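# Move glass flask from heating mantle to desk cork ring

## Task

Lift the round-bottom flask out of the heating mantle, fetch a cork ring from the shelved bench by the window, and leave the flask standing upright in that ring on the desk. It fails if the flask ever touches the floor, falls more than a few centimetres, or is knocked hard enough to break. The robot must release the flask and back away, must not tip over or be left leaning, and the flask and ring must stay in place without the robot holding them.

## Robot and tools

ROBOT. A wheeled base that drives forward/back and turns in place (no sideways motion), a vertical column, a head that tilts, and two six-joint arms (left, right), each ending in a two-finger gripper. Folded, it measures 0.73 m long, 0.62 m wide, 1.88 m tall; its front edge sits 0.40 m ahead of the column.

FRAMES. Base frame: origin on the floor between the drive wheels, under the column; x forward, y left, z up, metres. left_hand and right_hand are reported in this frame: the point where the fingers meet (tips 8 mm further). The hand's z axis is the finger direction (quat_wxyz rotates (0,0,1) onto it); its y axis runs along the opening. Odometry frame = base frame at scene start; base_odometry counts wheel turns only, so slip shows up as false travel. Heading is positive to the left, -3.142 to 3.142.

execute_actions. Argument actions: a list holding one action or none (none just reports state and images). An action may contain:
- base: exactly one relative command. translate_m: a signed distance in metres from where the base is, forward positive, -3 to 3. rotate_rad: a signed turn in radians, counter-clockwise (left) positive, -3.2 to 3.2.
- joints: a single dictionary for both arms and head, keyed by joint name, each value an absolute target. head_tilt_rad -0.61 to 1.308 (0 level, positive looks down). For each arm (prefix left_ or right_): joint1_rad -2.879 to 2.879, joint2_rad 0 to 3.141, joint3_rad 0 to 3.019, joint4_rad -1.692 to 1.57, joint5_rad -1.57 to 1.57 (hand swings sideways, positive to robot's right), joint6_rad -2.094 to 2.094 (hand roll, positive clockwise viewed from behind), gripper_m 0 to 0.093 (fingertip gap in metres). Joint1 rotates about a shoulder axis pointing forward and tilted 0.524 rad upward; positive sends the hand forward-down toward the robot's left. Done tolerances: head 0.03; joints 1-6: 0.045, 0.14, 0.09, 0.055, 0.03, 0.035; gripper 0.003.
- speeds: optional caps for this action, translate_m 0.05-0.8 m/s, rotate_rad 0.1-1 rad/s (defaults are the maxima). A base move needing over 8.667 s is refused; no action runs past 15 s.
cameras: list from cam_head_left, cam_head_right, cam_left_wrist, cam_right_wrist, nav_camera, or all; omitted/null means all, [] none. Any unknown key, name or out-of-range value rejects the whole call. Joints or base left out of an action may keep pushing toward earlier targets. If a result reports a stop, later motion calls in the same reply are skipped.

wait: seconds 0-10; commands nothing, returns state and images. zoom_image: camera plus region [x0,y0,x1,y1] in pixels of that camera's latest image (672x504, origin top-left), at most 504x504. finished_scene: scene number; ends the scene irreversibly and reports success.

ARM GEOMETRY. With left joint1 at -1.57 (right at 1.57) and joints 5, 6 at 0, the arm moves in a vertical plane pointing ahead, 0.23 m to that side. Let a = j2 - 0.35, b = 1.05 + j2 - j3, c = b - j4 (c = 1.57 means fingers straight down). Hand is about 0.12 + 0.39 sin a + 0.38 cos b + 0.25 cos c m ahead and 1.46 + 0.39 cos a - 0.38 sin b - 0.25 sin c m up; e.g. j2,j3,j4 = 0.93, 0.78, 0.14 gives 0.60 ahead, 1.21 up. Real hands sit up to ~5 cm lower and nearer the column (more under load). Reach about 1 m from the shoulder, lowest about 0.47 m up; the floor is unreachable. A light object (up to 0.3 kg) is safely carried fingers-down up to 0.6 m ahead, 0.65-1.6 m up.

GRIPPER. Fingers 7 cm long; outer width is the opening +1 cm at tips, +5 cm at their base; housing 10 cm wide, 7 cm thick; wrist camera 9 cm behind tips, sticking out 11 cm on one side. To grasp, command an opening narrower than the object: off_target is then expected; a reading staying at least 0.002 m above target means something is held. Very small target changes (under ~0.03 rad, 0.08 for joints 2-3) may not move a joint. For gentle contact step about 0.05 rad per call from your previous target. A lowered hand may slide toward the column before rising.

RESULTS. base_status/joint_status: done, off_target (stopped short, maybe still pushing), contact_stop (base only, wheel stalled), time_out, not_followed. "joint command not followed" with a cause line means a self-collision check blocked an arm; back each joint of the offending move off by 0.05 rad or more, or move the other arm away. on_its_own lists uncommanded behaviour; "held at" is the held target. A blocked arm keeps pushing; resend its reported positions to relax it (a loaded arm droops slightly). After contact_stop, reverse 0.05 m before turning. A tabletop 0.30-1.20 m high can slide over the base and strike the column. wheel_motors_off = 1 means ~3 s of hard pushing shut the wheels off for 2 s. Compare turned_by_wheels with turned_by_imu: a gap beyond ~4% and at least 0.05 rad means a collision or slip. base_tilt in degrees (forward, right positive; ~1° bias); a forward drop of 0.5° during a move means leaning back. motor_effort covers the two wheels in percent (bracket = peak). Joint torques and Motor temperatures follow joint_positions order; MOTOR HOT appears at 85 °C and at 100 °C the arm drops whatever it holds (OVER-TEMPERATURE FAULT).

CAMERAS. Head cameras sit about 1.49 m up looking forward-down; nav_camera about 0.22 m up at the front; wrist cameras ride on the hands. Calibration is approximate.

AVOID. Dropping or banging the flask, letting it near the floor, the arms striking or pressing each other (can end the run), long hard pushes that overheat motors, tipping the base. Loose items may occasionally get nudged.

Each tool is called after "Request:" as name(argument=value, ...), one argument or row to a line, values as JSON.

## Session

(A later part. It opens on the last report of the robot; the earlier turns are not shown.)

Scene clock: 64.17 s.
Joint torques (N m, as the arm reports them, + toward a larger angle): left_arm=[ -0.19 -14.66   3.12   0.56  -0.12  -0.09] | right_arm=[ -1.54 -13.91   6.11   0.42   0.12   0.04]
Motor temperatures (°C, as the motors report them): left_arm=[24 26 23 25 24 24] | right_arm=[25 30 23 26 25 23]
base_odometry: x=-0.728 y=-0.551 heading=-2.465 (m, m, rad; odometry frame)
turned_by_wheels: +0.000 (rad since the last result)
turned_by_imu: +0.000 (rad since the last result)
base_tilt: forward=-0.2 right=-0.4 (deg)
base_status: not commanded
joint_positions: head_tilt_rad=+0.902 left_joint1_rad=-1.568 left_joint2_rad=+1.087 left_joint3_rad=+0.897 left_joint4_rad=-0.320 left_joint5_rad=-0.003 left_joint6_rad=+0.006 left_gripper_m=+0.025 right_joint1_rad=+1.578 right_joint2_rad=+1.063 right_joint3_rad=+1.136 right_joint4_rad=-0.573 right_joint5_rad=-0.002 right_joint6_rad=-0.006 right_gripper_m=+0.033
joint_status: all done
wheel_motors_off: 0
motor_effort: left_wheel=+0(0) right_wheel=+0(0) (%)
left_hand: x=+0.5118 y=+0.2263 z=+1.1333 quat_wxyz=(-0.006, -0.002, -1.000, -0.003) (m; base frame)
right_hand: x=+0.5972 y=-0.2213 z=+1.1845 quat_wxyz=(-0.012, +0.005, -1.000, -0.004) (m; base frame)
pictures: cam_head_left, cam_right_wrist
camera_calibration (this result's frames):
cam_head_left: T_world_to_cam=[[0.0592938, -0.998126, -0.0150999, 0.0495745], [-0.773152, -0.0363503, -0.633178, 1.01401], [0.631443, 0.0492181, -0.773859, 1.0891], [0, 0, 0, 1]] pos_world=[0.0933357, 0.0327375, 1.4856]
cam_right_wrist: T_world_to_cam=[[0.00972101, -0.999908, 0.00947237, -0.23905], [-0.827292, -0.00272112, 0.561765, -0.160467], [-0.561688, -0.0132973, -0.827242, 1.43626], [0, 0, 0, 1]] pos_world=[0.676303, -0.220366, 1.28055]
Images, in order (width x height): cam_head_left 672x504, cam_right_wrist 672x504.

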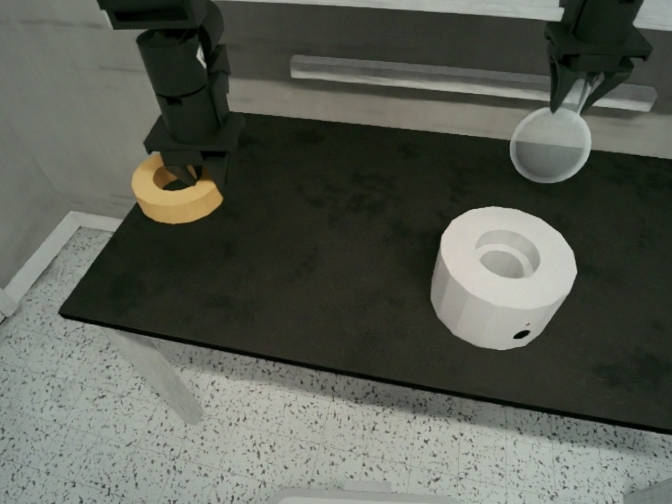

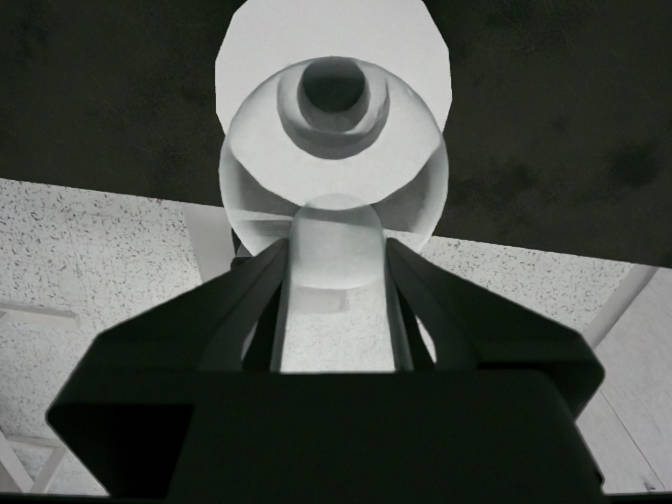

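Request:
execute_actions(
  actions=[
    {"base":{"translate_m":-1.4}},
  ],
  cameras=[],
)

Request:
execute_actions(
  actions=[
    {"base":{"rotate_rad":1.37}},
  ],
  cameras=[],
)

Request:
execute_actions(
  actions=[
    {"base":{"translate_m":0.45}},
  ],
  cameras=["cam_head_left","cam_head_right"],
)

Scene clock: 72.07 s.
Joint torques (N m, as the arm reports them, + toward a larger angle): left_arm=[ -0.14 -14.26   3.4    0.43  -0.1   -0.07] | right_arm=[ -1.61 -13.72   6.06   0.46   0.11   0.03]
Motor temperatures (°C, as the motors report them): left_arm=[24 26 23 25 24 24] | right_arm=[25 30 24 26 25 23]
base_odometry: x=+0.363 y=+0.326 heading=-2.465 (m, m, rad; odometry frame)
turned_by_wheels: +0.000 (rad since the last result)
turned_by_imu: -0.002 (rad since the last result)
base_tilt: forward=-0.1 right=-0.4 (deg)
base_status: done
joint_positions: head_tilt_rad=+0.902 left_joint1_rad=-1.568 left_joint2_rad=+1.087 left_joint3_rad=+0.894 left_joint4_rad=-0.320 left_joint5_rad=-0.003 left_joint6_rad=+0.006 left_gripper_m=+0.025 right_joint1_rad=+1.578 right_joint2_rad=+1.064 right_joint3_rad=+1.136 right_joint4_rad=-0.574 right_joint5_rad=-0.002 right_joint6_rad=-0.006 right_gripper_m=+0.033
joint_status: not commanded
wheel_motors_off: 0
motor_effort: left_wheel=+2(50) right_wheel=+0(48) (%)
left_hand: x=+0.5101 y=+0.2263 z=+1.1329 quat_wxyz=(-0.005, -0.002, -1.000, -0.003) (m; base frame)
right_hand: x=+0.5967 y=-0.2213 z=+1.1841 quat_wxyz=(-0.011, +0.005, -1.000, -0.004) (m; base frame)
pictures: none
No camera images: the call's "cameras" was empty. Leave "cameras" out to get every camera's image.

Scene clock: 74.93 s.
Joint torques (N m, as the arm reports them, + toward a larger angle): left_arm=[ -0.15 -14.77   3.39   0.54  -0.11  -0.07] | right_arm=[ -1.36 -13.86   6.05   0.45   0.04   0.03]
Motor temperatures (°C, as the motors report them): left_arm=[24 26 23 25 24 24] | right_arm=[25 30 24 26 25 23]
base_odometry: x=+0.363 y=+0.326 heading=-1.095 (m, m, rad; odometry frame)
turned_by_wheels: +1.369 (rad since the last result)
turned_by_imu: +1.352 (rad since the last result)
base_tilt: forward=-0.2 right=-0.4 (deg)
base_status: done
joint_positions: head_tilt_rad=+0.902 left_joint1_rad=-1.568 left_joint2_rad=+1.087 left_joint3_rad=+0.894 left_joint4_rad=-0.320 left_joint5_rad=-0.003 left_joint6_rad=+0.006 left_gripper_m=+0.025 right_joint1_rad=+1.575 right_joint2_rad=+1.064 right_joint3_rad=+1.136 right_joint4_rad=-0.574 right_joint5_rad=+0.000 right_joint6_rad=-0.006 right_gripper_m=+0.033
joint_status: not commanded
wheel_motors_off: 0
motor_effort: left_wheel=-2(41) right_wheel=+3(57) (%)
left_hand: x=+0.5101 y=+0.2263 z=+1.1329 quat_wxyz=(-0.005, -0.002, -1.000, -0.003) (m; base frame)
right_hand: x=+0.5967 y=-0.2232 z=+1.1841 quat_wxyz=(-0.011, +0.004, -1.000, -0.002) (m; base frame)
pictures: none
No camera images: the call's "cameras" was empty. Leave "cameras" out to get every camera's image.

Scene clock: 77.43 s.
Joint torques (N m, as the arm reports them, + toward a larger angle): left_arm=[ -0.44 -14.73   3.12   0.37  -0.14  -0.1 ] | right_arm=[ -1.39 -13.8    5.91   0.55   0.04   0.04]
Motor temperatures (°C, as the motors report them): left_arm=[24 26 23 25 24 24] | right_arm=[25 30 24 26 25 23]
base_odometry: x=+0.569 y=-0.074 heading=-1.095 (m, m, rad; odometry frame)
turned_by_wheels: +0.000 (rad since the last result)
turned_by_imu: +0.000 (rad since the last result)
base_tilt: forward=-0.1 right=-0.4 (deg)
base_status: done
joint_positions: head_tilt_rad=+0.902 left_joint1_rad=-1.568 left_joint2_rad=+1.089 left_joint3_rad=+0.898 left_joint4_rad=-0.320 left_joint5_rad=-0.003 left_joint6_rad=+0.006 left_gripper_m=+0.025 right_joint1_rad=+1.575 right_joint2_rad=+1.066 right_joint3_rad=+1.138 right_joint4_rad=-0.575 right_joint5_rad=+0.000 right_joint6_rad=-0.006 right_gripper_m=+0.033
joint_status: not commanded
wheel_motors_off: 0
motor_effort: left_wheel=-2(53) right_wheel=+0(61) (%)
left_hand: x=+0.5117 y=+0.2263 z=+1.1328 quat_wxyz=(-0.006, -0.002, -1.000, -0.003) (m; base frame)
right_hand: x=+0.5965 y=-0.2232 z=+1.1833 quat_wxyz=(-0.010, +0.004, -1.000, -0.002) (m; base frame)
pictures: cam_head_left, cam_head_right
camera_calibration (this result's frames):
cam_head_left: T_world_to_cam=[[0.0592918, -0.998126, -0.0151081, 0.0495872], [-0.773239, -0.0363503, -0.633072, 1.01385], [0.631337, 0.0492181, -0.773946, 1.08924], [0, 0, 0, 1]] pos_world=[0.0933282, 0.0327375, 1.4856]
cam_head_right: T_world_to_cam=[[0.0538838, -0.997856, -0.0371606, 0.00338967], [-0.785628, -0.0193943, -0.618395, 0.99645], [0.616348, 0.0625159, -0.784989, 1.11197], [0, 0, 0, 1]] pos_world=[0.0972947, -0.0468082, 1.48921]
Images, in order (width x height): cam_head_left 672x504, cam_head_right 672x504.

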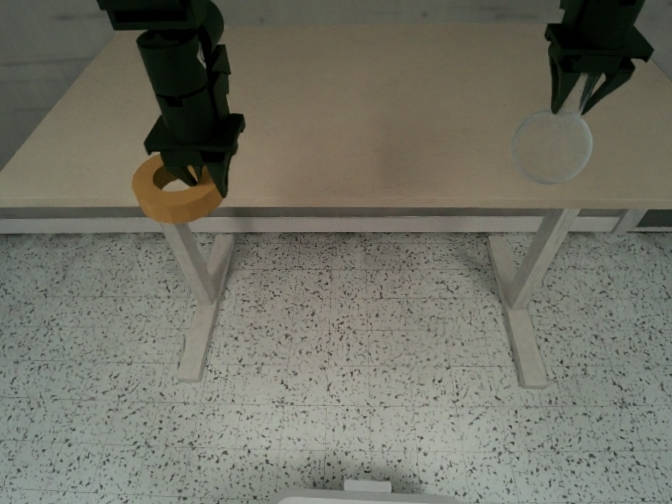

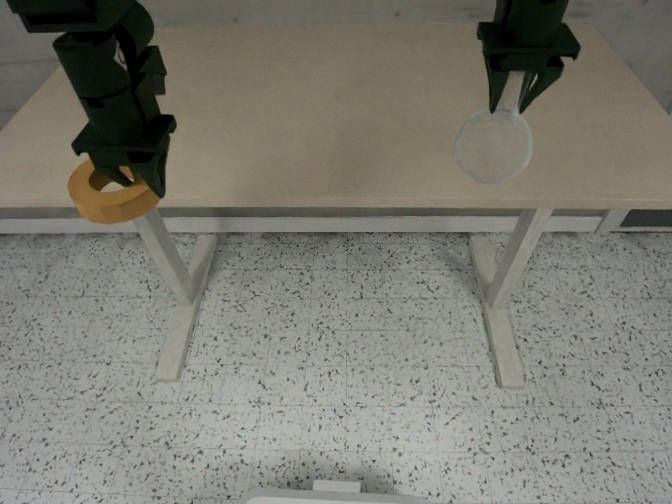

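Edge ~0.67 ahead; likely same height.

Request:
execute_actions(
  actions=[
    {"base":{"translate_m":0.27}},
  ],
  cameras=[],
)

Request:
execute_actions(
  actions=[
    {"base":{"rotate_rad":-0.4},"joints":{"left_joint2_rad":1.52,"left_joint3_rad":1.285,"left_joint4_rad":-0.28}},
  ],
  cameras=[],
)

Request:
execute_actions(
  actions=[
    {"joints":{"left_joint2_rad":1.6,"left_joint3_rad":1.32,"left_joint4_rad":-0.245}},
  ],
  cameras=[],
)

Request:
execute_actions(
  actions=[
    {"joints":{"left_joint2_rad":1.65,"left_joint3_rad":1.34,"left_joint4_rad":-0.22}},
  ],
  cameras=["cam_head_right","cam_left_wrist"],
)

Scene clock: 85.27 s.
Joint torques (N m, as the arm reports them, + toward a larger angle): left_arm=[ -0.02 -14.94   3.1    0.48  -0.09  -0.06] | right_arm=[ -1.36 -14.11   5.9    0.56   0.04   0.03]
Motor temperatures (°C, as the motors report them): left_arm=[24 26 23 25 24 24] | right_arm=[25 31 24 26 25 23]
base_odometry: x=+0.693 y=-0.314 heading=-1.095 (m, m, rad; odometry frame)
turned_by_wheels: +0.000 (rad since the last result)
turned_by_imu: -0.001 (rad since the last result)
base_tilt: forward=-0.1 right=-0.4 (deg)
base_status: done
joint_positions: head_tilt_rad=+0.902 left_joint1_rad=-1.568 left_joint2_rad=+1.089 left_joint3_rad=+0.898 left_joint4_rad=-0.320 left_joint5_rad=-0.003 left_joint6_rad=+0.006 left_gripper_m=+0.025 right_joint1_rad=+1.575 right_joint2_rad=+1.068 right_joint3_rad=+1.138 right_joint4_rad=-0.577 right_joint5_rad=+0.000 right_joint6_rad=-0.006 right_gripper_m=+0.033
joint_status: not commanded
wheel_motors_off: 0
motor_effort: left_wheel=-1(33) right_wheel=+0(35) (%)
left_hand: x=+0.5116 y=+0.2263 z=+1.1326 quat_wxyz=(-0.006, -0.002, -1.000, -0.003) (m; base frame)
right_hand: x=+0.5961 y=-0.2232 z=+1.1827 quat_wxyz=(-0.009, +0.004, -1.000, -0.002) (m; base frame)
pictures: none
No camera images: the call's "cameras" was empty. Leave "cameras" out to get every camera's image.

Scene clock: 87.03 s.
Joint torques (N m, as the arm reports them, + toward a larger angle): left_arm=[ -0.24 -18.81   3.26   0.47  -0.13  -0.07] | right_arm=[ -1.25 -13.8    5.84   0.52   0.03   0.04]
Motor temperatures (°C, as the motors report them): left_arm=[24 26 23 25 24 24] | right_arm=[25 31 24 26 25 23]
base_odometry: x=+0.693 y=-0.314 heading=-1.493 (m, m, rad; odometry frame)
turned_by_wheels: -0.399 (rad since the last result)
turned_by_imu: -0.392 (rad since the last result)
base_tilt: forward=-0.1 right=-0.4 (deg)
base_status: done
joint_positions: head_tilt_rad=+0.902 left_joint1_rad=-1.571 left_joint2_rad=+1.521 left_joint3_rad=+1.275 left_joint4_rad=-0.282 left_joint5_rad=-0.003 left_joint6_rad=+0.006 left_gripper_m=+0.025 right_joint1_rad=+1.574 right_joint2_rad=+1.068 right_joint3_rad=+1.138 right_joint4_rad=-0.577 right_joint5_rad=+0.000 right_joint6_rad=-0.006 right_gripper_m=+0.033
joint_status: all done
wheel_motors_off: 0
motor_effort: left_wheel=+1(42) right_wheel=-4(57) (%)
left_hand: x=+0.5830 y=+0.2247 z=+0.9916 quat_wxyz=(+0.002, -0.003, -1.000, -0.001) (m; base frame)
right_hand: x=+0.5961 y=-0.2238 z=+1.1827 quat_wxyz=(-0.009, +0.004, -1.000, -0.001) (m; base frame)
pictures: none
No camera images: the call's "cameras" was empty. Leave "cameras" out to get every camera's image.

Scene clock: 87.77 s.
Joint torques (N m, as the arm reports them, + toward a larger angle): left_arm=[ -0.4  -17.76   2.47   0.64  -0.1   -0.1 ] | right_arm=[ -1.31 -13.9    5.89   0.6    0.03   0.02]
Motor temperatures (°C, as the motors report them): left_arm=[24 26 23 25 24 24] | right_arm=[25 31 24 26 25 23]
base_odometry: x=+0.693 y=-0.314 heading=-1.493 (m, m, rad; odometry frame)
turned_by_wheels: +0.000 (rad since the last result)
turned_by_imu: +0.000 (rad since the last result)
base_tilt: forward=-0.2 right=-0.4 (deg)
base_status: not commanded
joint_positions: head_tilt_rad=+0.902 left_joint1_rad=-1.571 left_joint2_rad=+1.575 left_joint3_rad=+1.319 left_joint4_rad=-0.248 left_joint5_rad=-0.003 left_joint6_rad=+0.006 left_gripper_m=+0.025 right_joint1_rad=+1.574 right_joint2_rad=+1.068 right_joint3_rad=+1.138 right_joint4_rad=-0.577 right_joint5_rad=+0.000 right_joint6_rad=-0.006 right_gripper_m=+0.033
joint_status: all done
wheel_motors_off: 0
motor_effort: left_wheel=+2(3) right_wheel=-7(7) (%)
left_hand: x=+0.5919 y=+0.2247 z=+0.9708 quat_wxyz=(-0.010, -0.003, -1.000, -0.001) (m; base frame)
right_hand: x=+0.5961 y=-0.2238 z=+1.1827 quat_wxyz=(-0.009, +0.004, -1.000, -0.001) (m; base frame)
pictures: none
No camera images: the call's "cameras" was empty. Leave "cameras" out to get every camera's image.

Scene clock: 88.30 s.
Joint torques (N m, as the arm reports them, + toward a larger angle): left_arm=[ -0.48 -13.92   3.89   1.14  -0.1   -0.08] | right_arm=[ -1.26 -13.96   5.91   0.58   0.03   0.04]
Motor temperatures (°C, as the motors report them): left_arm=[24 26 23 25 24 24] | right_arm=[25 31 24 26 25 23]
base_odometry: x=+0.693 y=-0.314 heading=-1.493 (m, m, rad; odometry frame)
turned_by_wheels: +0.000 (rad since the last result)
turned_by_imu: +0.000 (rad since the last result)
base_tilt: forward=-0.2 right=-0.3 (deg)
base_status: not commanded
joint_positions: head_tilt_rad=+0.902 left_joint1_rad=-1.571 left_joint2_rad=+1.577 left_joint3_rad=+1.319 left_joint4_rad=-0.243 left_joint5_rad=-0.003 left_joint6_rad=+0.006 left_gripper_m=+0.025 right_joint1_rad=+1.574 right_joint2_rad=+1.068 right_joint3_rad=+1.138 right_joint4_rad=-0.577 right_joint5_rad=+0.000 right_joint6_rad=-0.006 right_gripper_m=+0.033
joint_status: all done
wheel_motors_off: 0
motor_effort: left_wheel=+1(3) right_wheel=-7(7) (%)
left_hand: x=+0.5921 y=+0.2247 z=+0.9699 quat_wxyz=(-0.011, -0.003, -1.000, -0.001) (m; base frame)
right_hand: x=+0.5961 y=-0.2238 z=+1.1827 quat_wxyz=(-0.009, +0.004, -1.000, -0.001) (m; base frame)
pictures: cam_head_right, cam_left_wrist
camera_calibration (this result's frames):
cam_head_right: T_world_to_cam=[[0.0538827, -0.997856, -0.0371622, 0.00339216], [-0.785647, -0.0193943, -0.618372, 0.996416], [0.616325, 0.0625159, -0.785007, 1.112], [0, 0, 0, 1]] pos_world=[0.0972932, -0.0468082, 1.48921]
cam_left_wrist: T_world_to_cam=[[-0.0139532, -0.999901, 0.00181158, 0.23417], [-0.821731, 0.0124992, 0.569739, -0.0660236], [-0.569705, 0.00646107, -0.821824, 1.2574], [0, 0, 0, 1]] pos_world=[0.665363, 0.226848, 1.07056]
Images, in order (width x height): cam_head_right 672x504, cam_left_wrist 672x504.

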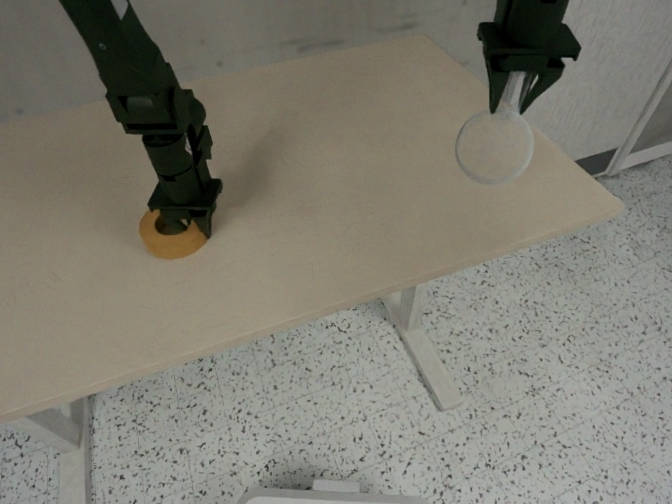

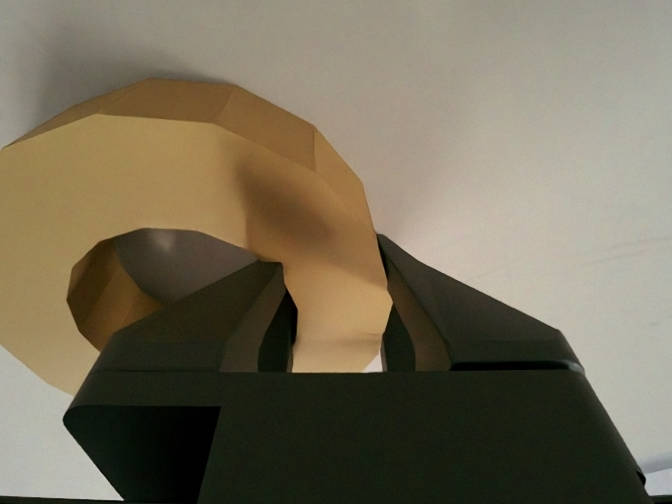

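Request:
execute_actions(
  actions=[
    {"joints":{"left_gripper_m":0.045,"left_joint2_rad":1.58,"left_joint3_rad":1.32,"left_joint4_rad":-0.245}},
  ],
  cameras=[],
)

Request:
execute_actions(
  actions=[
    {"joints":{"left_joint2_rad":1.27,"left_joint3_rad":1.2,"left_joint4_rad":-0.46}},
  ],
  cameras=[],
)

Request:
execute_actions(
  actions=[
    {"base":{"rotate_rad":0.845},"joints":{"left_joint2_rad":0.86,"left_joint3_rad":0.6,"left_joint4_rad":-0.6}},
  ],
  cameras=[],
)

Request:
execute_actions(
  actions=[
    {"base":{"translate_m":-0.05},"joints":{"right_joint2_rad":1.19,"right_joint3_rad":1.18,"right_joint4_rad":-0.51}},
  ],
  cameras=["cam_head_left","cam_right_wrist"],
)

Scene clock: 94.07 s.
Joint torques (N m, as the arm reports them, + toward a larger angle): left_arm=[ -0.4  -19.38   2.57   0.44   0.03  -0.09] | right_arm=[ -1.24 -13.96   5.89   0.53   0.02   0.03]
Motor temperatures (°C, as the motors report them): left_arm=[24 26 23 25 24 24] | right_arm=[25 31 24 26 25 23]
base_odometry: x=+0.693 y=-0.314 heading=-1.493 (m, m, rad; odometry frame)
turned_by_wheels: +0.000 (rad since the last result)
turned_by_imu: -0.001 (rad since the last result)
base_tilt: forward=-0.2 right=-0.4 (deg)
base_status: not commanded
joint_positions: head_tilt_rad=+0.902 left_joint1_rad=-1.566 left_joint2_rad=+1.576 left_joint3_rad=+1.319 left_joint4_rad=-0.247 left_joint5_rad=-0.008 left_joint6_rad=+0.006 left_gripper_m=+0.045 right_joint1_rad=+1.574 right_joint2_rad=+1.068 right_joint3_rad=+1.138 right_joint4_rad=-0.577 right_joint5_rad=+0.000 right_joint6_rad=-0.006 right_gripper_m=+0.033
joint_status: all done
wheel_motors_off: 0
motor_effort: left_wheel=+3(3) right_wheel=-8(8) (%)
left_hand: x=+0.5919 y=+0.2294 z=+0.9706 quat_wxyz=(-0.010, -0.002, -1.000, -0.006) (m; base frame)
right_hand: x=+0.5961 y=-0.2238 z=+1.1827 quat_wxyz=(-0.009, +0.004, -1.000, -0.001) (m; base frame)
pictures: none
No camera images: the call's "cameras" was empty. Leave "cameras" out to get every camera's image.

Scene clock: 95.23 s.
Joint torques (N m, as the arm reports them, + toward a larger angle): left_arm=[ -0.54 -16.71   3.9    0.34   0.04  -0.06] | right_arm=[ -1.3  -14.01   5.86   0.57   0.03   0.04]
Motor temperatures (°C, as the motors report them): left_arm=[24 26 23 25 24 24] | right_arm=[25 31 24 26 25 23]
base_odometry: x=+0.693 y=-0.314 heading=-1.493 (m, m, rad; odometry frame)
turned_by_wheels: +0.000 (rad since the last result)
turned_by_imu: +0.000 (rad since the last result)
base_tilt: forward=-0.2 right=-0.4 (deg)
base_status: not commanded
joint_positions: head_tilt_rad=+0.902 left_joint1_rad=-1.566 left_joint2_rad=+1.246 left_joint3_rad=+1.200 left_joint4_rad=-0.460 left_joint5_rad=-0.008 left_joint6_rad=+0.006 left_gripper_m=+0.045 right_joint1_rad=+1.574 right_joint2_rad=+1.068 right_joint3_rad=+1.138 right_joint4_rad=-0.577 right_joint5_rad=+0.000 right_joint6_rad=-0.006 right_gripper_m=+0.033
joint_status: all done
wheel_motors_off: 0
motor_effort: left_wheel=+2(4) right_wheel=-8(8) (%)
left_hand: x=+0.6051 y=+0.2287 z=+1.1104 quat_wxyz=(-0.009, -0.002, -1.000, -0.006) (m; base frame)
right_hand: x=+0.5961 y=-0.2238 z=+1.1827 quat_wxyz=(-0.009, +0.004, -1.000, -0.001) (m; base frame)
pictures: none
No camera images: the call's "cameras" was empty. Leave "cameras" out to get every camera's image.

Scene clock: 97.43 s.
Joint torques (N m, as the arm reports them, + toward a larger angle): left_arm=[ -0.52 -10.25   2.37  -0.27   0.03  -0.08] | right_arm=[ -1.36 -13.91   5.9    0.54   0.02   0.04]
Motor temperatures (°C, as the motors report them): left_arm=[24 26 23 25 24 24] | right_arm=[25 31 25 26 25 23]
base_odometry: x=+0.693 y=-0.314 heading=-0.649 (m, m, rad; odometry frame)
turned_by_wheels: +0.844 (rad since the last result)
turned_by_imu: +0.828 (rad since the last result)
base_tilt: forward=-0.2 right=-0.4 (deg)
base_status: done
joint_positions: head_tilt_rad=+0.902 left_joint1_rad=-1.568 left_joint2_rad=+0.848 left_joint3_rad=+0.592 left_joint4_rad=-0.597 left_joint5_rad=-0.008 left_joint6_rad=+0.006 left_gripper_m=+0.045 right_joint1_rad=+1.574 right_joint2_rad=+1.068 right_joint3_rad=+1.138 right_joint4_rad=-0.577 right_joint5_rad=+0.000 right_joint6_rad=-0.006 right_gripper_m=+0.033
joint_status: all done
wheel_motors_off: 0
motor_effort: left_wheel=-2(44) right_wheel=+2(57) (%)
left_hand: x=+0.3306 y=+0.2270 z=+1.1925 quat_wxyz=(+0.164, -0.002, -0.986, -0.005) (m; base frame)
right_hand: x=+0.5961 y=-0.2240 z=+1.1827 quat_wxyz=(-0.009, +0.004, -1.000, -0.001) (m; base frame)
pictures: none
No camera images: the call's "cameras" was empty. Leave "cameras" out to get every camera's image.

Scene clock: 98.70 s.
Joint torques (N m, as the arm reports them, + toward a larger angle): left_arm=[ -0.58 -10.51   2.44  -0.12   0.03  -0.06] | right_arm=[ -1.43 -15.82   5.61   0.78   0.02   0.04]
Motor temperatures (°C, as the motors report them): left_arm=[24 26 23 25 24 24] | right_arm=[25 31 25 26 25 23]
base_odometry: x=+0.653 y=-0.284 heading=-0.648 (m, m, rad; odometry frame)
turned_by_wheels: +0.001 (rad since the last result)
turned_by_imu: +0.001 (rad since the last result)
base_tilt: forward=-0.2 right=-0.3 (deg)
base_status: done
joint_positions: head_tilt_rad=+0.902 left_joint1_rad=-1.568 left_joint2_rad=+0.848 left_joint3_rad=+0.594 left_joint4_rad=-0.597 left_joint5_rad=-0.008 left_joint6_rad=+0.006 left_gripper_m=+0.045 right_joint1_rad=+1.574 right_joint2_rad=+1.197 right_joint3_rad=+1.161 right_joint4_rad=-0.513 right_joint5_rad=+0.000 right_joint6_rad=-0.006 right_gripper_m=+0.033
joint_status: all done
wheel_motors_off: 0
motor_effort: left_wheel=+0(62) right_wheel=-1(48) (%)
left_hand: x=+0.3313 y=+0.2270 z=+1.1926 quat_wxyz=(+0.163, -0.002, -0.987, -0.005) (m; base frame)
right_hand: x=+0.5861 y=-0.2239 z=+1.1267 quat_wxyz=(+0.012, +0.004, -1.000, -0.001) (m; base frame)
pictures: cam_head_left, cam_right_wrist
camera_calibration (this result's frames):
cam_head_left: T_world_to_cam=[[0.0592893, -0.998126, -0.0151177, 0.0496021], [-0.773342, -0.0363503, -0.632947, 1.01366], [0.631211, 0.0492181, -0.774048, 1.0894], [0, 0, 0, 1]] pos_world=[0.0933194, 0.0327375, 1.48559]
cam_right_wrist: T_world_to_cam=[[0.00826563, -0.999847, 0.0154159, -0.246745], [-0.798891, 0.00266927, 0.60147, -0.197383], [-0.601419, -0.0172871, -0.798746, 1.37249], [0, 0, 0, 1]] pos_world=[0.669793, -0.222454, 1.21879]
Images, in order (width x height): cam_head_left 672x504, cam_right_wrist 672x504.

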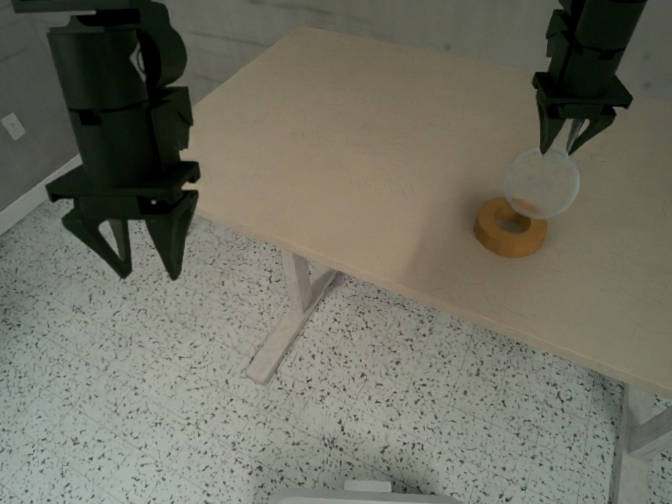

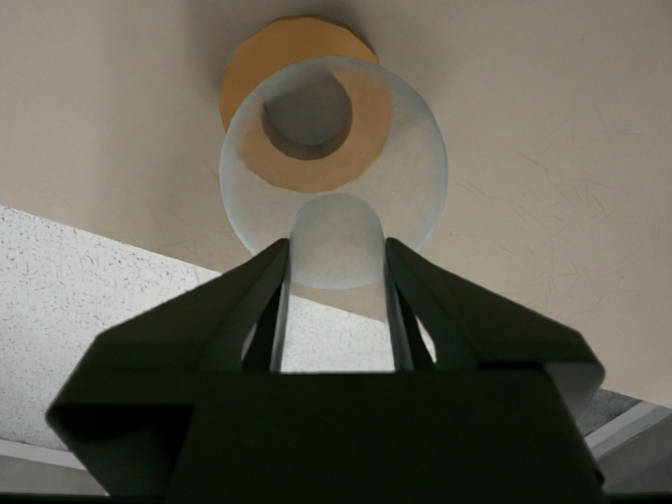

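Request:
execute_actions(
  actions=[
    {"base":{"rotate_rad":0.033},"joints":{"right_joint2_rad":1.25,"right_joint3_rad":1.2,"right_joint4_rad":-0.485}},
  ],
  cameras=["cam_right_wrist"],
)

Request:
execute_actions(
  actions=[
    {"joints":{"right_joint2_rad":1.29,"right_joint3_rad":1.215,"right_joint4_rad":-0.46}},
  ],
  cameras=["cam_head_left","cam_right_wrist"],
)

Scene clock: 103.33 s.
Joint torques (N m, as the arm reports them, + toward a larger angle): left_arm=[ -0.42 -10.18   2.47  -0.13   0.    -0.08] | right_arm=[ -1.23 -14.42   6.33   0.98   0.05   0.03]
Motor temperatures (°C, as the motors report them): left_arm=[24 26 23 25 24 24] | right_arm=[25 31 25 26 25 23]
base_odometry: x=+0.653 y=-0.284 heading=-0.617 (m, m, rad; odometry frame)
turned_by_wheels: +0.031 (rad since the last result)
turned_by_imu: +0.029 (rad since the last result)
base_tilt: forward=-0.2 right=-0.4 (deg)
base_status: done
joint_positions: head_tilt_rad=+0.902 left_joint1_rad=-1.568 left_joint2_rad=+0.848 left_joint3_rad=+0.594 left_joint4_rad=-0.597 left_joint5_rad=-0.007 left_joint6_rad=+0.006 left_gripper_m=+0.045 right_joint1_rad=+1.573 right_joint2_rad=+1.236 right_joint3_rad=+1.169 right_joint4_rad=-0.495 right_joint5_rad=+0.000 right_joint6_rad=-0.006 right_gripper_m=+0.033
joint_status: all done
wheel_motors_off: 0
motor_effort: left_wheel=+0(39) right_wheel=+1(63) (%)
left_hand: x=+0.3313 y=+0.2269 z=+1.1926 quat_wxyz=(+0.163, -0.002, -0.987, -0.004) (m; base frame)
right_hand: x=+0.5814 y=-0.2242 z=+1.1097 quat_wxyz=(+0.020, +0.004, -1.000, -0.001) (m; base frame)
pictures: cam_right_wrist
camera_calibration (this result's frames):
cam_right_wrist: T_world_to_cam=[[0.00812306, -0.999845, 0.0155982, -0.246881], [-0.790321, 0.00313745, 0.612686, -0.208174], [-0.61264, -0.0173045, -0.790173, 1.35311], [0, 0, 0, 1]] pos_world=[0.666453, -0.222775, 1.20059]
Images, in order (width x height): cam_right_wrist 672x504.

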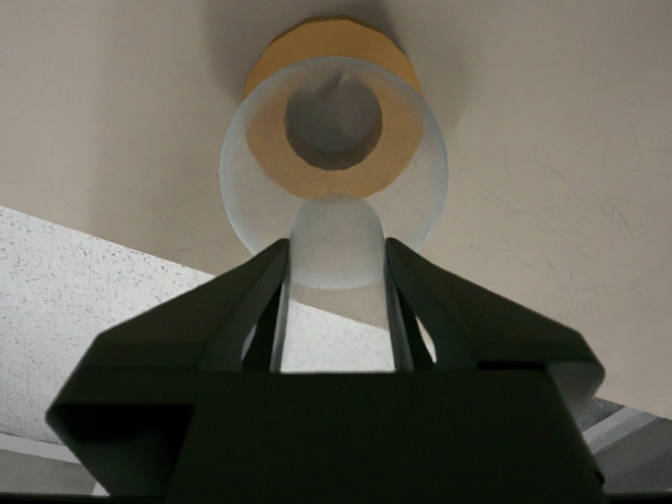

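Scene clock: 104.00 s.
Joint torques (N m, as the arm reports them, + toward a larger angle): left_arm=[-0.04 -9.84  2.45 -0.29  0.04 -0.08] | right_arm=[ -1.26 -14.44   6.16   0.99   0.04   0.03]
Motor temperatures (°C, as the motors report them): left_arm=[24 26 23 25 24 24] | right_arm=[25 31 25 26 25 23]
base_odometry: x=+0.653 y=-0.284 heading=-0.617 (m, m, rad; odometry frame)
turned_by_wheels: +0.000 (rad since the last result)
turned_by_imu: +0.000 (rad since the last result)
base_tilt: forward=-0.2 right=-0.4 (deg)
base_status: not commanded
joint_positions: head_tilt_rad=+0.902 left_joint1_rad=-1.568 left_joint2_rad=+0.848 left_joint3_rad=+0.594 left_joint4_rad=-0.597 left_joint5_rad=-0.007 left_joint6_rad=+0.006 left_gripper_m=+0.045 right_joint1_rad=+1.573 right_joint2_rad=+1.275 right_joint3_rad=+1.184 right_joint4_rad=-0.469 right_joint5_rad=+0.000 right_joint6_rad=-0.006 right_gripper_m=+0.033
joint_status: all done
wheel_motors_off: 0
motor_effort: left_wheel=+0(1) right_wheel=+2(2) (%)
left_hand: x=+0.3313 y=+0.2269 z=+1.1926 quat_wxyz=(+0.163, -0.002, -0.987, -0.004) (m; base frame)
right_hand: x=+0.5832 y=-0.2241 z=+1.0940 quat_wxyz=(+0.018, +0.004, -1.000, -0.001) (m; base frame)
pictures: cam_head_left, cam_right_wrist
camera_calibration (this result's frames):
cam_head_left: T_world_to_cam=[[0.0592893, -0.998126, -0.0151177, 0.0496021], [-0.773342, -0.0363503, -0.632947, 1.01366], [0.631211, 0.0492181, -0.774048, 1.0894], [0, 0, 0, 1]] pos_world=[0.0933194, 0.0327375, 1.48559]
cam_right_wrist: T_world_to_cam=[[0.00807618, -0.999845, 0.0156168, -0.246612], [-0.791954, 0.00313973, 0.610573, -0.193876], [-0.610528, -0.0172989, -0.791806, 1.34241], [0, 0, 0, 1]] pos_world=[0.66803, -0.222743, 1.18516]
Images, in order (width x height): cam_head_left 672x504, cam_right_wrist 672x504.

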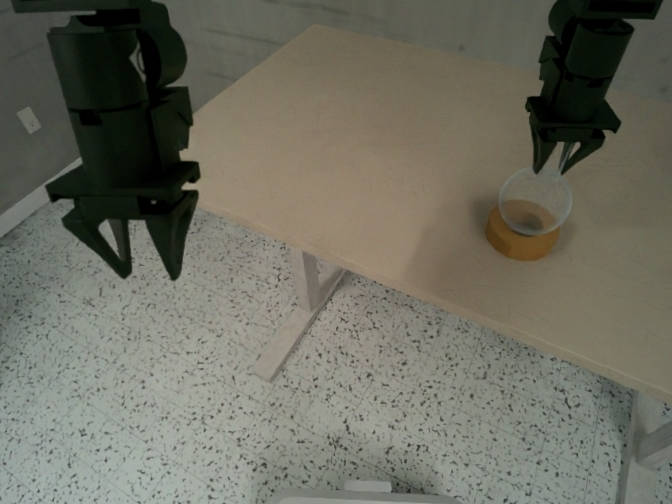

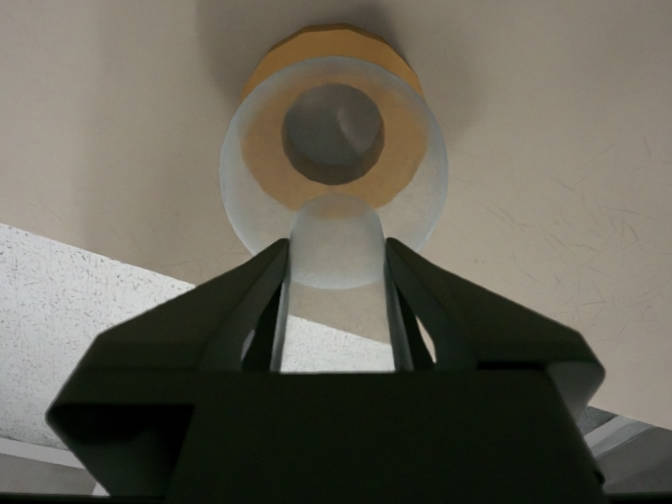

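Request:
execute_actions(
  actions=[
    {"joints":{"right_joint2_rad":1.335,"right_joint3_rad":1.22,"right_joint4_rad":-0.44}},
  ],
  cameras=["cam_right_wrist"],
)

Request:
execute_actions(
  actions=[
    {"joints":{"right_gripper_m":0.08,"right_joint2_rad":1.29,"right_joint3_rad":1.2,"right_joint4_rad":-0.455}},
  ],
  cameras=[],
)

Request:
execute_actions(
  actions=[
    {"joints":{"right_joint2_rad":1.0,"right_joint3_rad":1.13,"right_joint4_rad":-0.64}},
  ],
  cameras=[],
)

Request:
execute_actions(
  actions=[
    {"base":{"translate_m":-0.4},"joints":{"head_tilt_rad":0.6}},
  ],
  cameras=["cam_head_left"],
)

Scene clock: 109.20 s.
Joint torques (N m, as the arm reports them, + toward a larger angle): left_arm=[ -0.55 -10.24   2.44  -0.21   0.03  -0.08] | right_arm=[ -1.18 -13.14   5.77   1.04   0.04   0.03]
Motor temperatures (°C, as the motors report them): left_arm=[24 26 23 25 24 24] | right_arm=[25 31 25 26 25 23]
base_odometry: x=+0.653 y=-0.284 heading=-0.617 (m, m, rad; odometry frame)
turned_by_wheels: +0.000 (rad since the last result)
turned_by_imu: -0.001 (rad since the last result)
base_tilt: forward=-0.2 right=-0.4 (deg)
base_status: not commanded
joint_positions: head_tilt_rad=+0.902 left_joint1_rad=-1.568 left_joint2_rad=+0.848 left_joint3_rad=+0.594 left_joint4_rad=-0.597 left_joint5_rad=-0.007 left_joint6_rad=+0.006 left_gripper_m=+0.045 right_joint1_rad=+1.573 right_joint2_rad=+1.297 right_joint3_rad=+1.194 right_joint4_rad=-0.450 right_joint5_rad=+0.000 right_joint6_rad=-0.006 right_gripper_m=+0.033
joint_status: all done
wheel_motors_off: 0
motor_effort: left_wheel=-4(5) right_wheel=+3(4) (%)
left_hand: x=+0.3313 y=+0.2269 z=+1.1926 quat_wxyz=(+0.163, -0.002, -0.987, -0.004) (m; base frame)
right_hand: x=+0.5855 y=-0.2241 z=+1.0851 quat_wxyz=(+0.015, +0.004, -1.000, -0.001) (m; base frame)
pictures: cam_right_wrist
camera_calibration (this result's frames):
cam_right_wrist: T_world_to_cam=[[0.00796212, -0.999846, 0.0156615, -0.246452], [-0.795897, 0.00314533, 0.605424, -0.178765], [-0.60538, -0.0172854, -0.795749, 1.33798], [0, 0, 0, 1]] pos_world=[0.669671, -0.222725, 1.17678]
Images, in order (width x height): cam_right_wrist 672x504.

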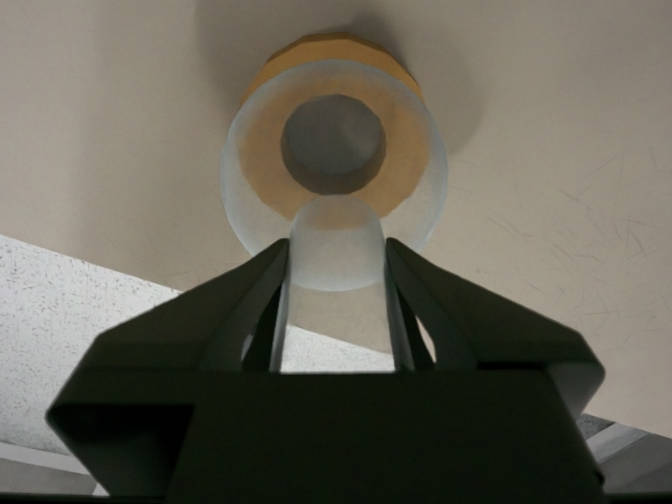

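Scene clock: 109.87 s.
Joint torques (N m, as the arm reports them, + toward a larger angle): left_arm=[ -0.4  -10.34   2.45  -0.2    0.03  -0.07] | right_arm=[ -1.18 -16.13   4.16   0.6    0.04   0.02]
Motor temperatures (°C, as the motors report them): left_arm=[24 26 23 25 24 24] | right_arm=[25 31 25 26 25 23]
base_odometry: x=+0.653 y=-0.284 heading=-0.617 (m, m, rad; odometry frame)
turned_by_wheels: +0.000 (rad since the last result)
turned_by_imu: +0.000 (rad since the last result)
base_tilt: forward=-0.2 right=-0.4 (deg)
base_status: not commanded
joint_positions: head_tilt_rad=+0.902 left_joint1_rad=-1.568 left_joint2_rad=+0.848 left_joint3_rad=+0.594 left_joint4_rad=-0.597 left_joint5_rad=-0.007 left_joint6_rad=+0.006 left_gripper_m=+0.045 right_joint1_rad=+1.573 right_joint2_rad=+1.296 right_joint3_rad=+1.194 right_joint4_rad=-0.455 right_joint5_rad=+0.000 right_joint6_rad=-0.006 right_gripper_m=+0.080
joint_status: all done
wheel_motors_off: 0
motor_effort: left_wheel=-4(2) right_wheel=+3(4) (%)
left_hand: x=+0.3313 y=+0.2269 z=+1.1926 quat_wxyz=(+0.163, -0.002, -0.987, -0.004) (m; base frame)
right_hand: x=+0.5847 y=-0.2241 z=+1.0858 quat_wxyz=(+0.017, +0.004, -1.000, -0.001) (m; base frame)
pictures: none
No camera images: the call's "cameras" was empty. Leave "cameras" out to get every camera's image.

Scene clock: 110.97 s.
Joint torques (N m, as the arm reports them, + toward a larger angle): left_arm=[ -0.41 -10.58   2.39  -0.2    0.04  -0.06] | right_arm=[ -1.18 -12.61   6.24   0.44   0.05   0.03]
Motor temperatures (°C, as the motors report them): left_arm=[24 26 23 25 24 24] | right_arm=[25 31 25 26 25 23]
base_odometry: x=+0.653 y=-0.284 heading=-0.617 (m, m, rad; odometry frame)
turned_by_wheels: +0.000 (rad since the last result)
turned_by_imu: +0.000 (rad since the last result)
base_tilt: forward=-0.2 right=-0.4 (deg)
base_status: not commanded
joint_positions: head_tilt_rad=+0.902 left_joint1_rad=-1.568 left_joint2_rad=+0.848 left_joint3_rad=+0.594 left_joint4_rad=-0.597 left_joint5_rad=-0.007 left_joint6_rad=+0.006 left_gripper_m=+0.045 right_joint1_rad=+1.573 right_joint2_rad=+0.974 right_joint3_rad=+1.120 right_joint4_rad=-0.633 right_joint5_rad=+0.000 right_joint6_rad=-0.006 right_gripper_m=+0.080
joint_status: all done
wheel_motors_off: 0
motor_effort: left_wheel=-3(3) right_wheel=+3(3) (%)
left_hand: x=+0.3313 y=+0.2269 z=+1.1926 quat_wxyz=(+0.163, -0.002, -0.987, -0.004) (m; base frame)
right_hand: x=+0.5963 y=-0.2244 z=+1.2224 quat_wxyz=(-0.019, +0.003, -1.000, -0.001) (m; base frame)
pictures: none
No camera images: the call's "cameras" was empty. Leave "cameras" out to get every camera's image.

Scene clock: 113.33 s.
Joint torques (N m, as the arm reports them, + toward a larger angle): left_arm=[ -0.65 -10.3    2.39  -0.2    0.04  -0.1 ] | right_arm=[ -1.2  -12.87   6.23   0.47   0.04   0.04]
Motor temperatures (°C, as the motors report them): left_arm=[24 26 23 25 24 24] | right_arm=[25 31 25 26 25 23]
base_odometry: x=+0.327 y=-0.053 heading=-0.617 (m, m, rad; odometry frame)
turned_by_wheels: +0.000 (rad since the last result)
turned_by_imu: +0.000 (rad since the last result)
base_tilt: forward=-0.1 right=-0.3 (deg)
base_status: done
joint_positions: head_tilt_rad=+0.617 left_joint1_rad=-1.568 left_joint2_rad=+0.848 left_joint3_rad=+0.595 left_joint4_rad=-0.597 left_joint5_rad=-0.007 left_joint6_rad=+0.006 left_gripper_m=+0.045 right_joint1_rad=+1.573 right_joint2_rad=+0.975 right_joint3_rad=+1.120 right_joint4_rad=-0.634 right_joint5_rad=+0.000 right_joint6_rad=-0.006 right_gripper_m=+0.080
joint_status: all done
wheel_motors_off: 0
motor_effort: left_wheel=+1(40) right_wheel=+0(66) (%)
left_hand: x=+0.3320 y=+0.2269 z=+1.1926 quat_wxyz=(+0.163, -0.002, -0.987, -0.004) (m; base frame)
right_hand: x=+0.5958 y=-0.2244 z=+1.2220 quat_wxyz=(-0.018, +0.003, -1.000, -0.001) (m; base frame)
pictures: cam_head_left
camera_calibration (this result's frames):
cam_head_left: T_world_to_cam=[[0.0611477, -0.998126, 0.00217302, 0.0228815], [-0.564036, -0.0363503, -0.824949, 1.29888], [0.823483, 0.0492181, -0.565202, 0.758168], [0, 0, 0, 1]] pos_world=[0.106877, 0.0327375, 1.49998]
Images, in order (width x height): cam_head_left 672x504.

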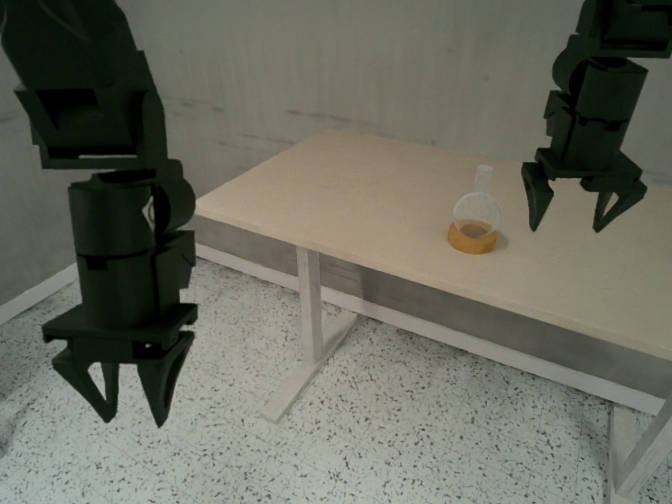

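Request:
finished_scene(
  scene=2,
)

The scene is finished: the task was done.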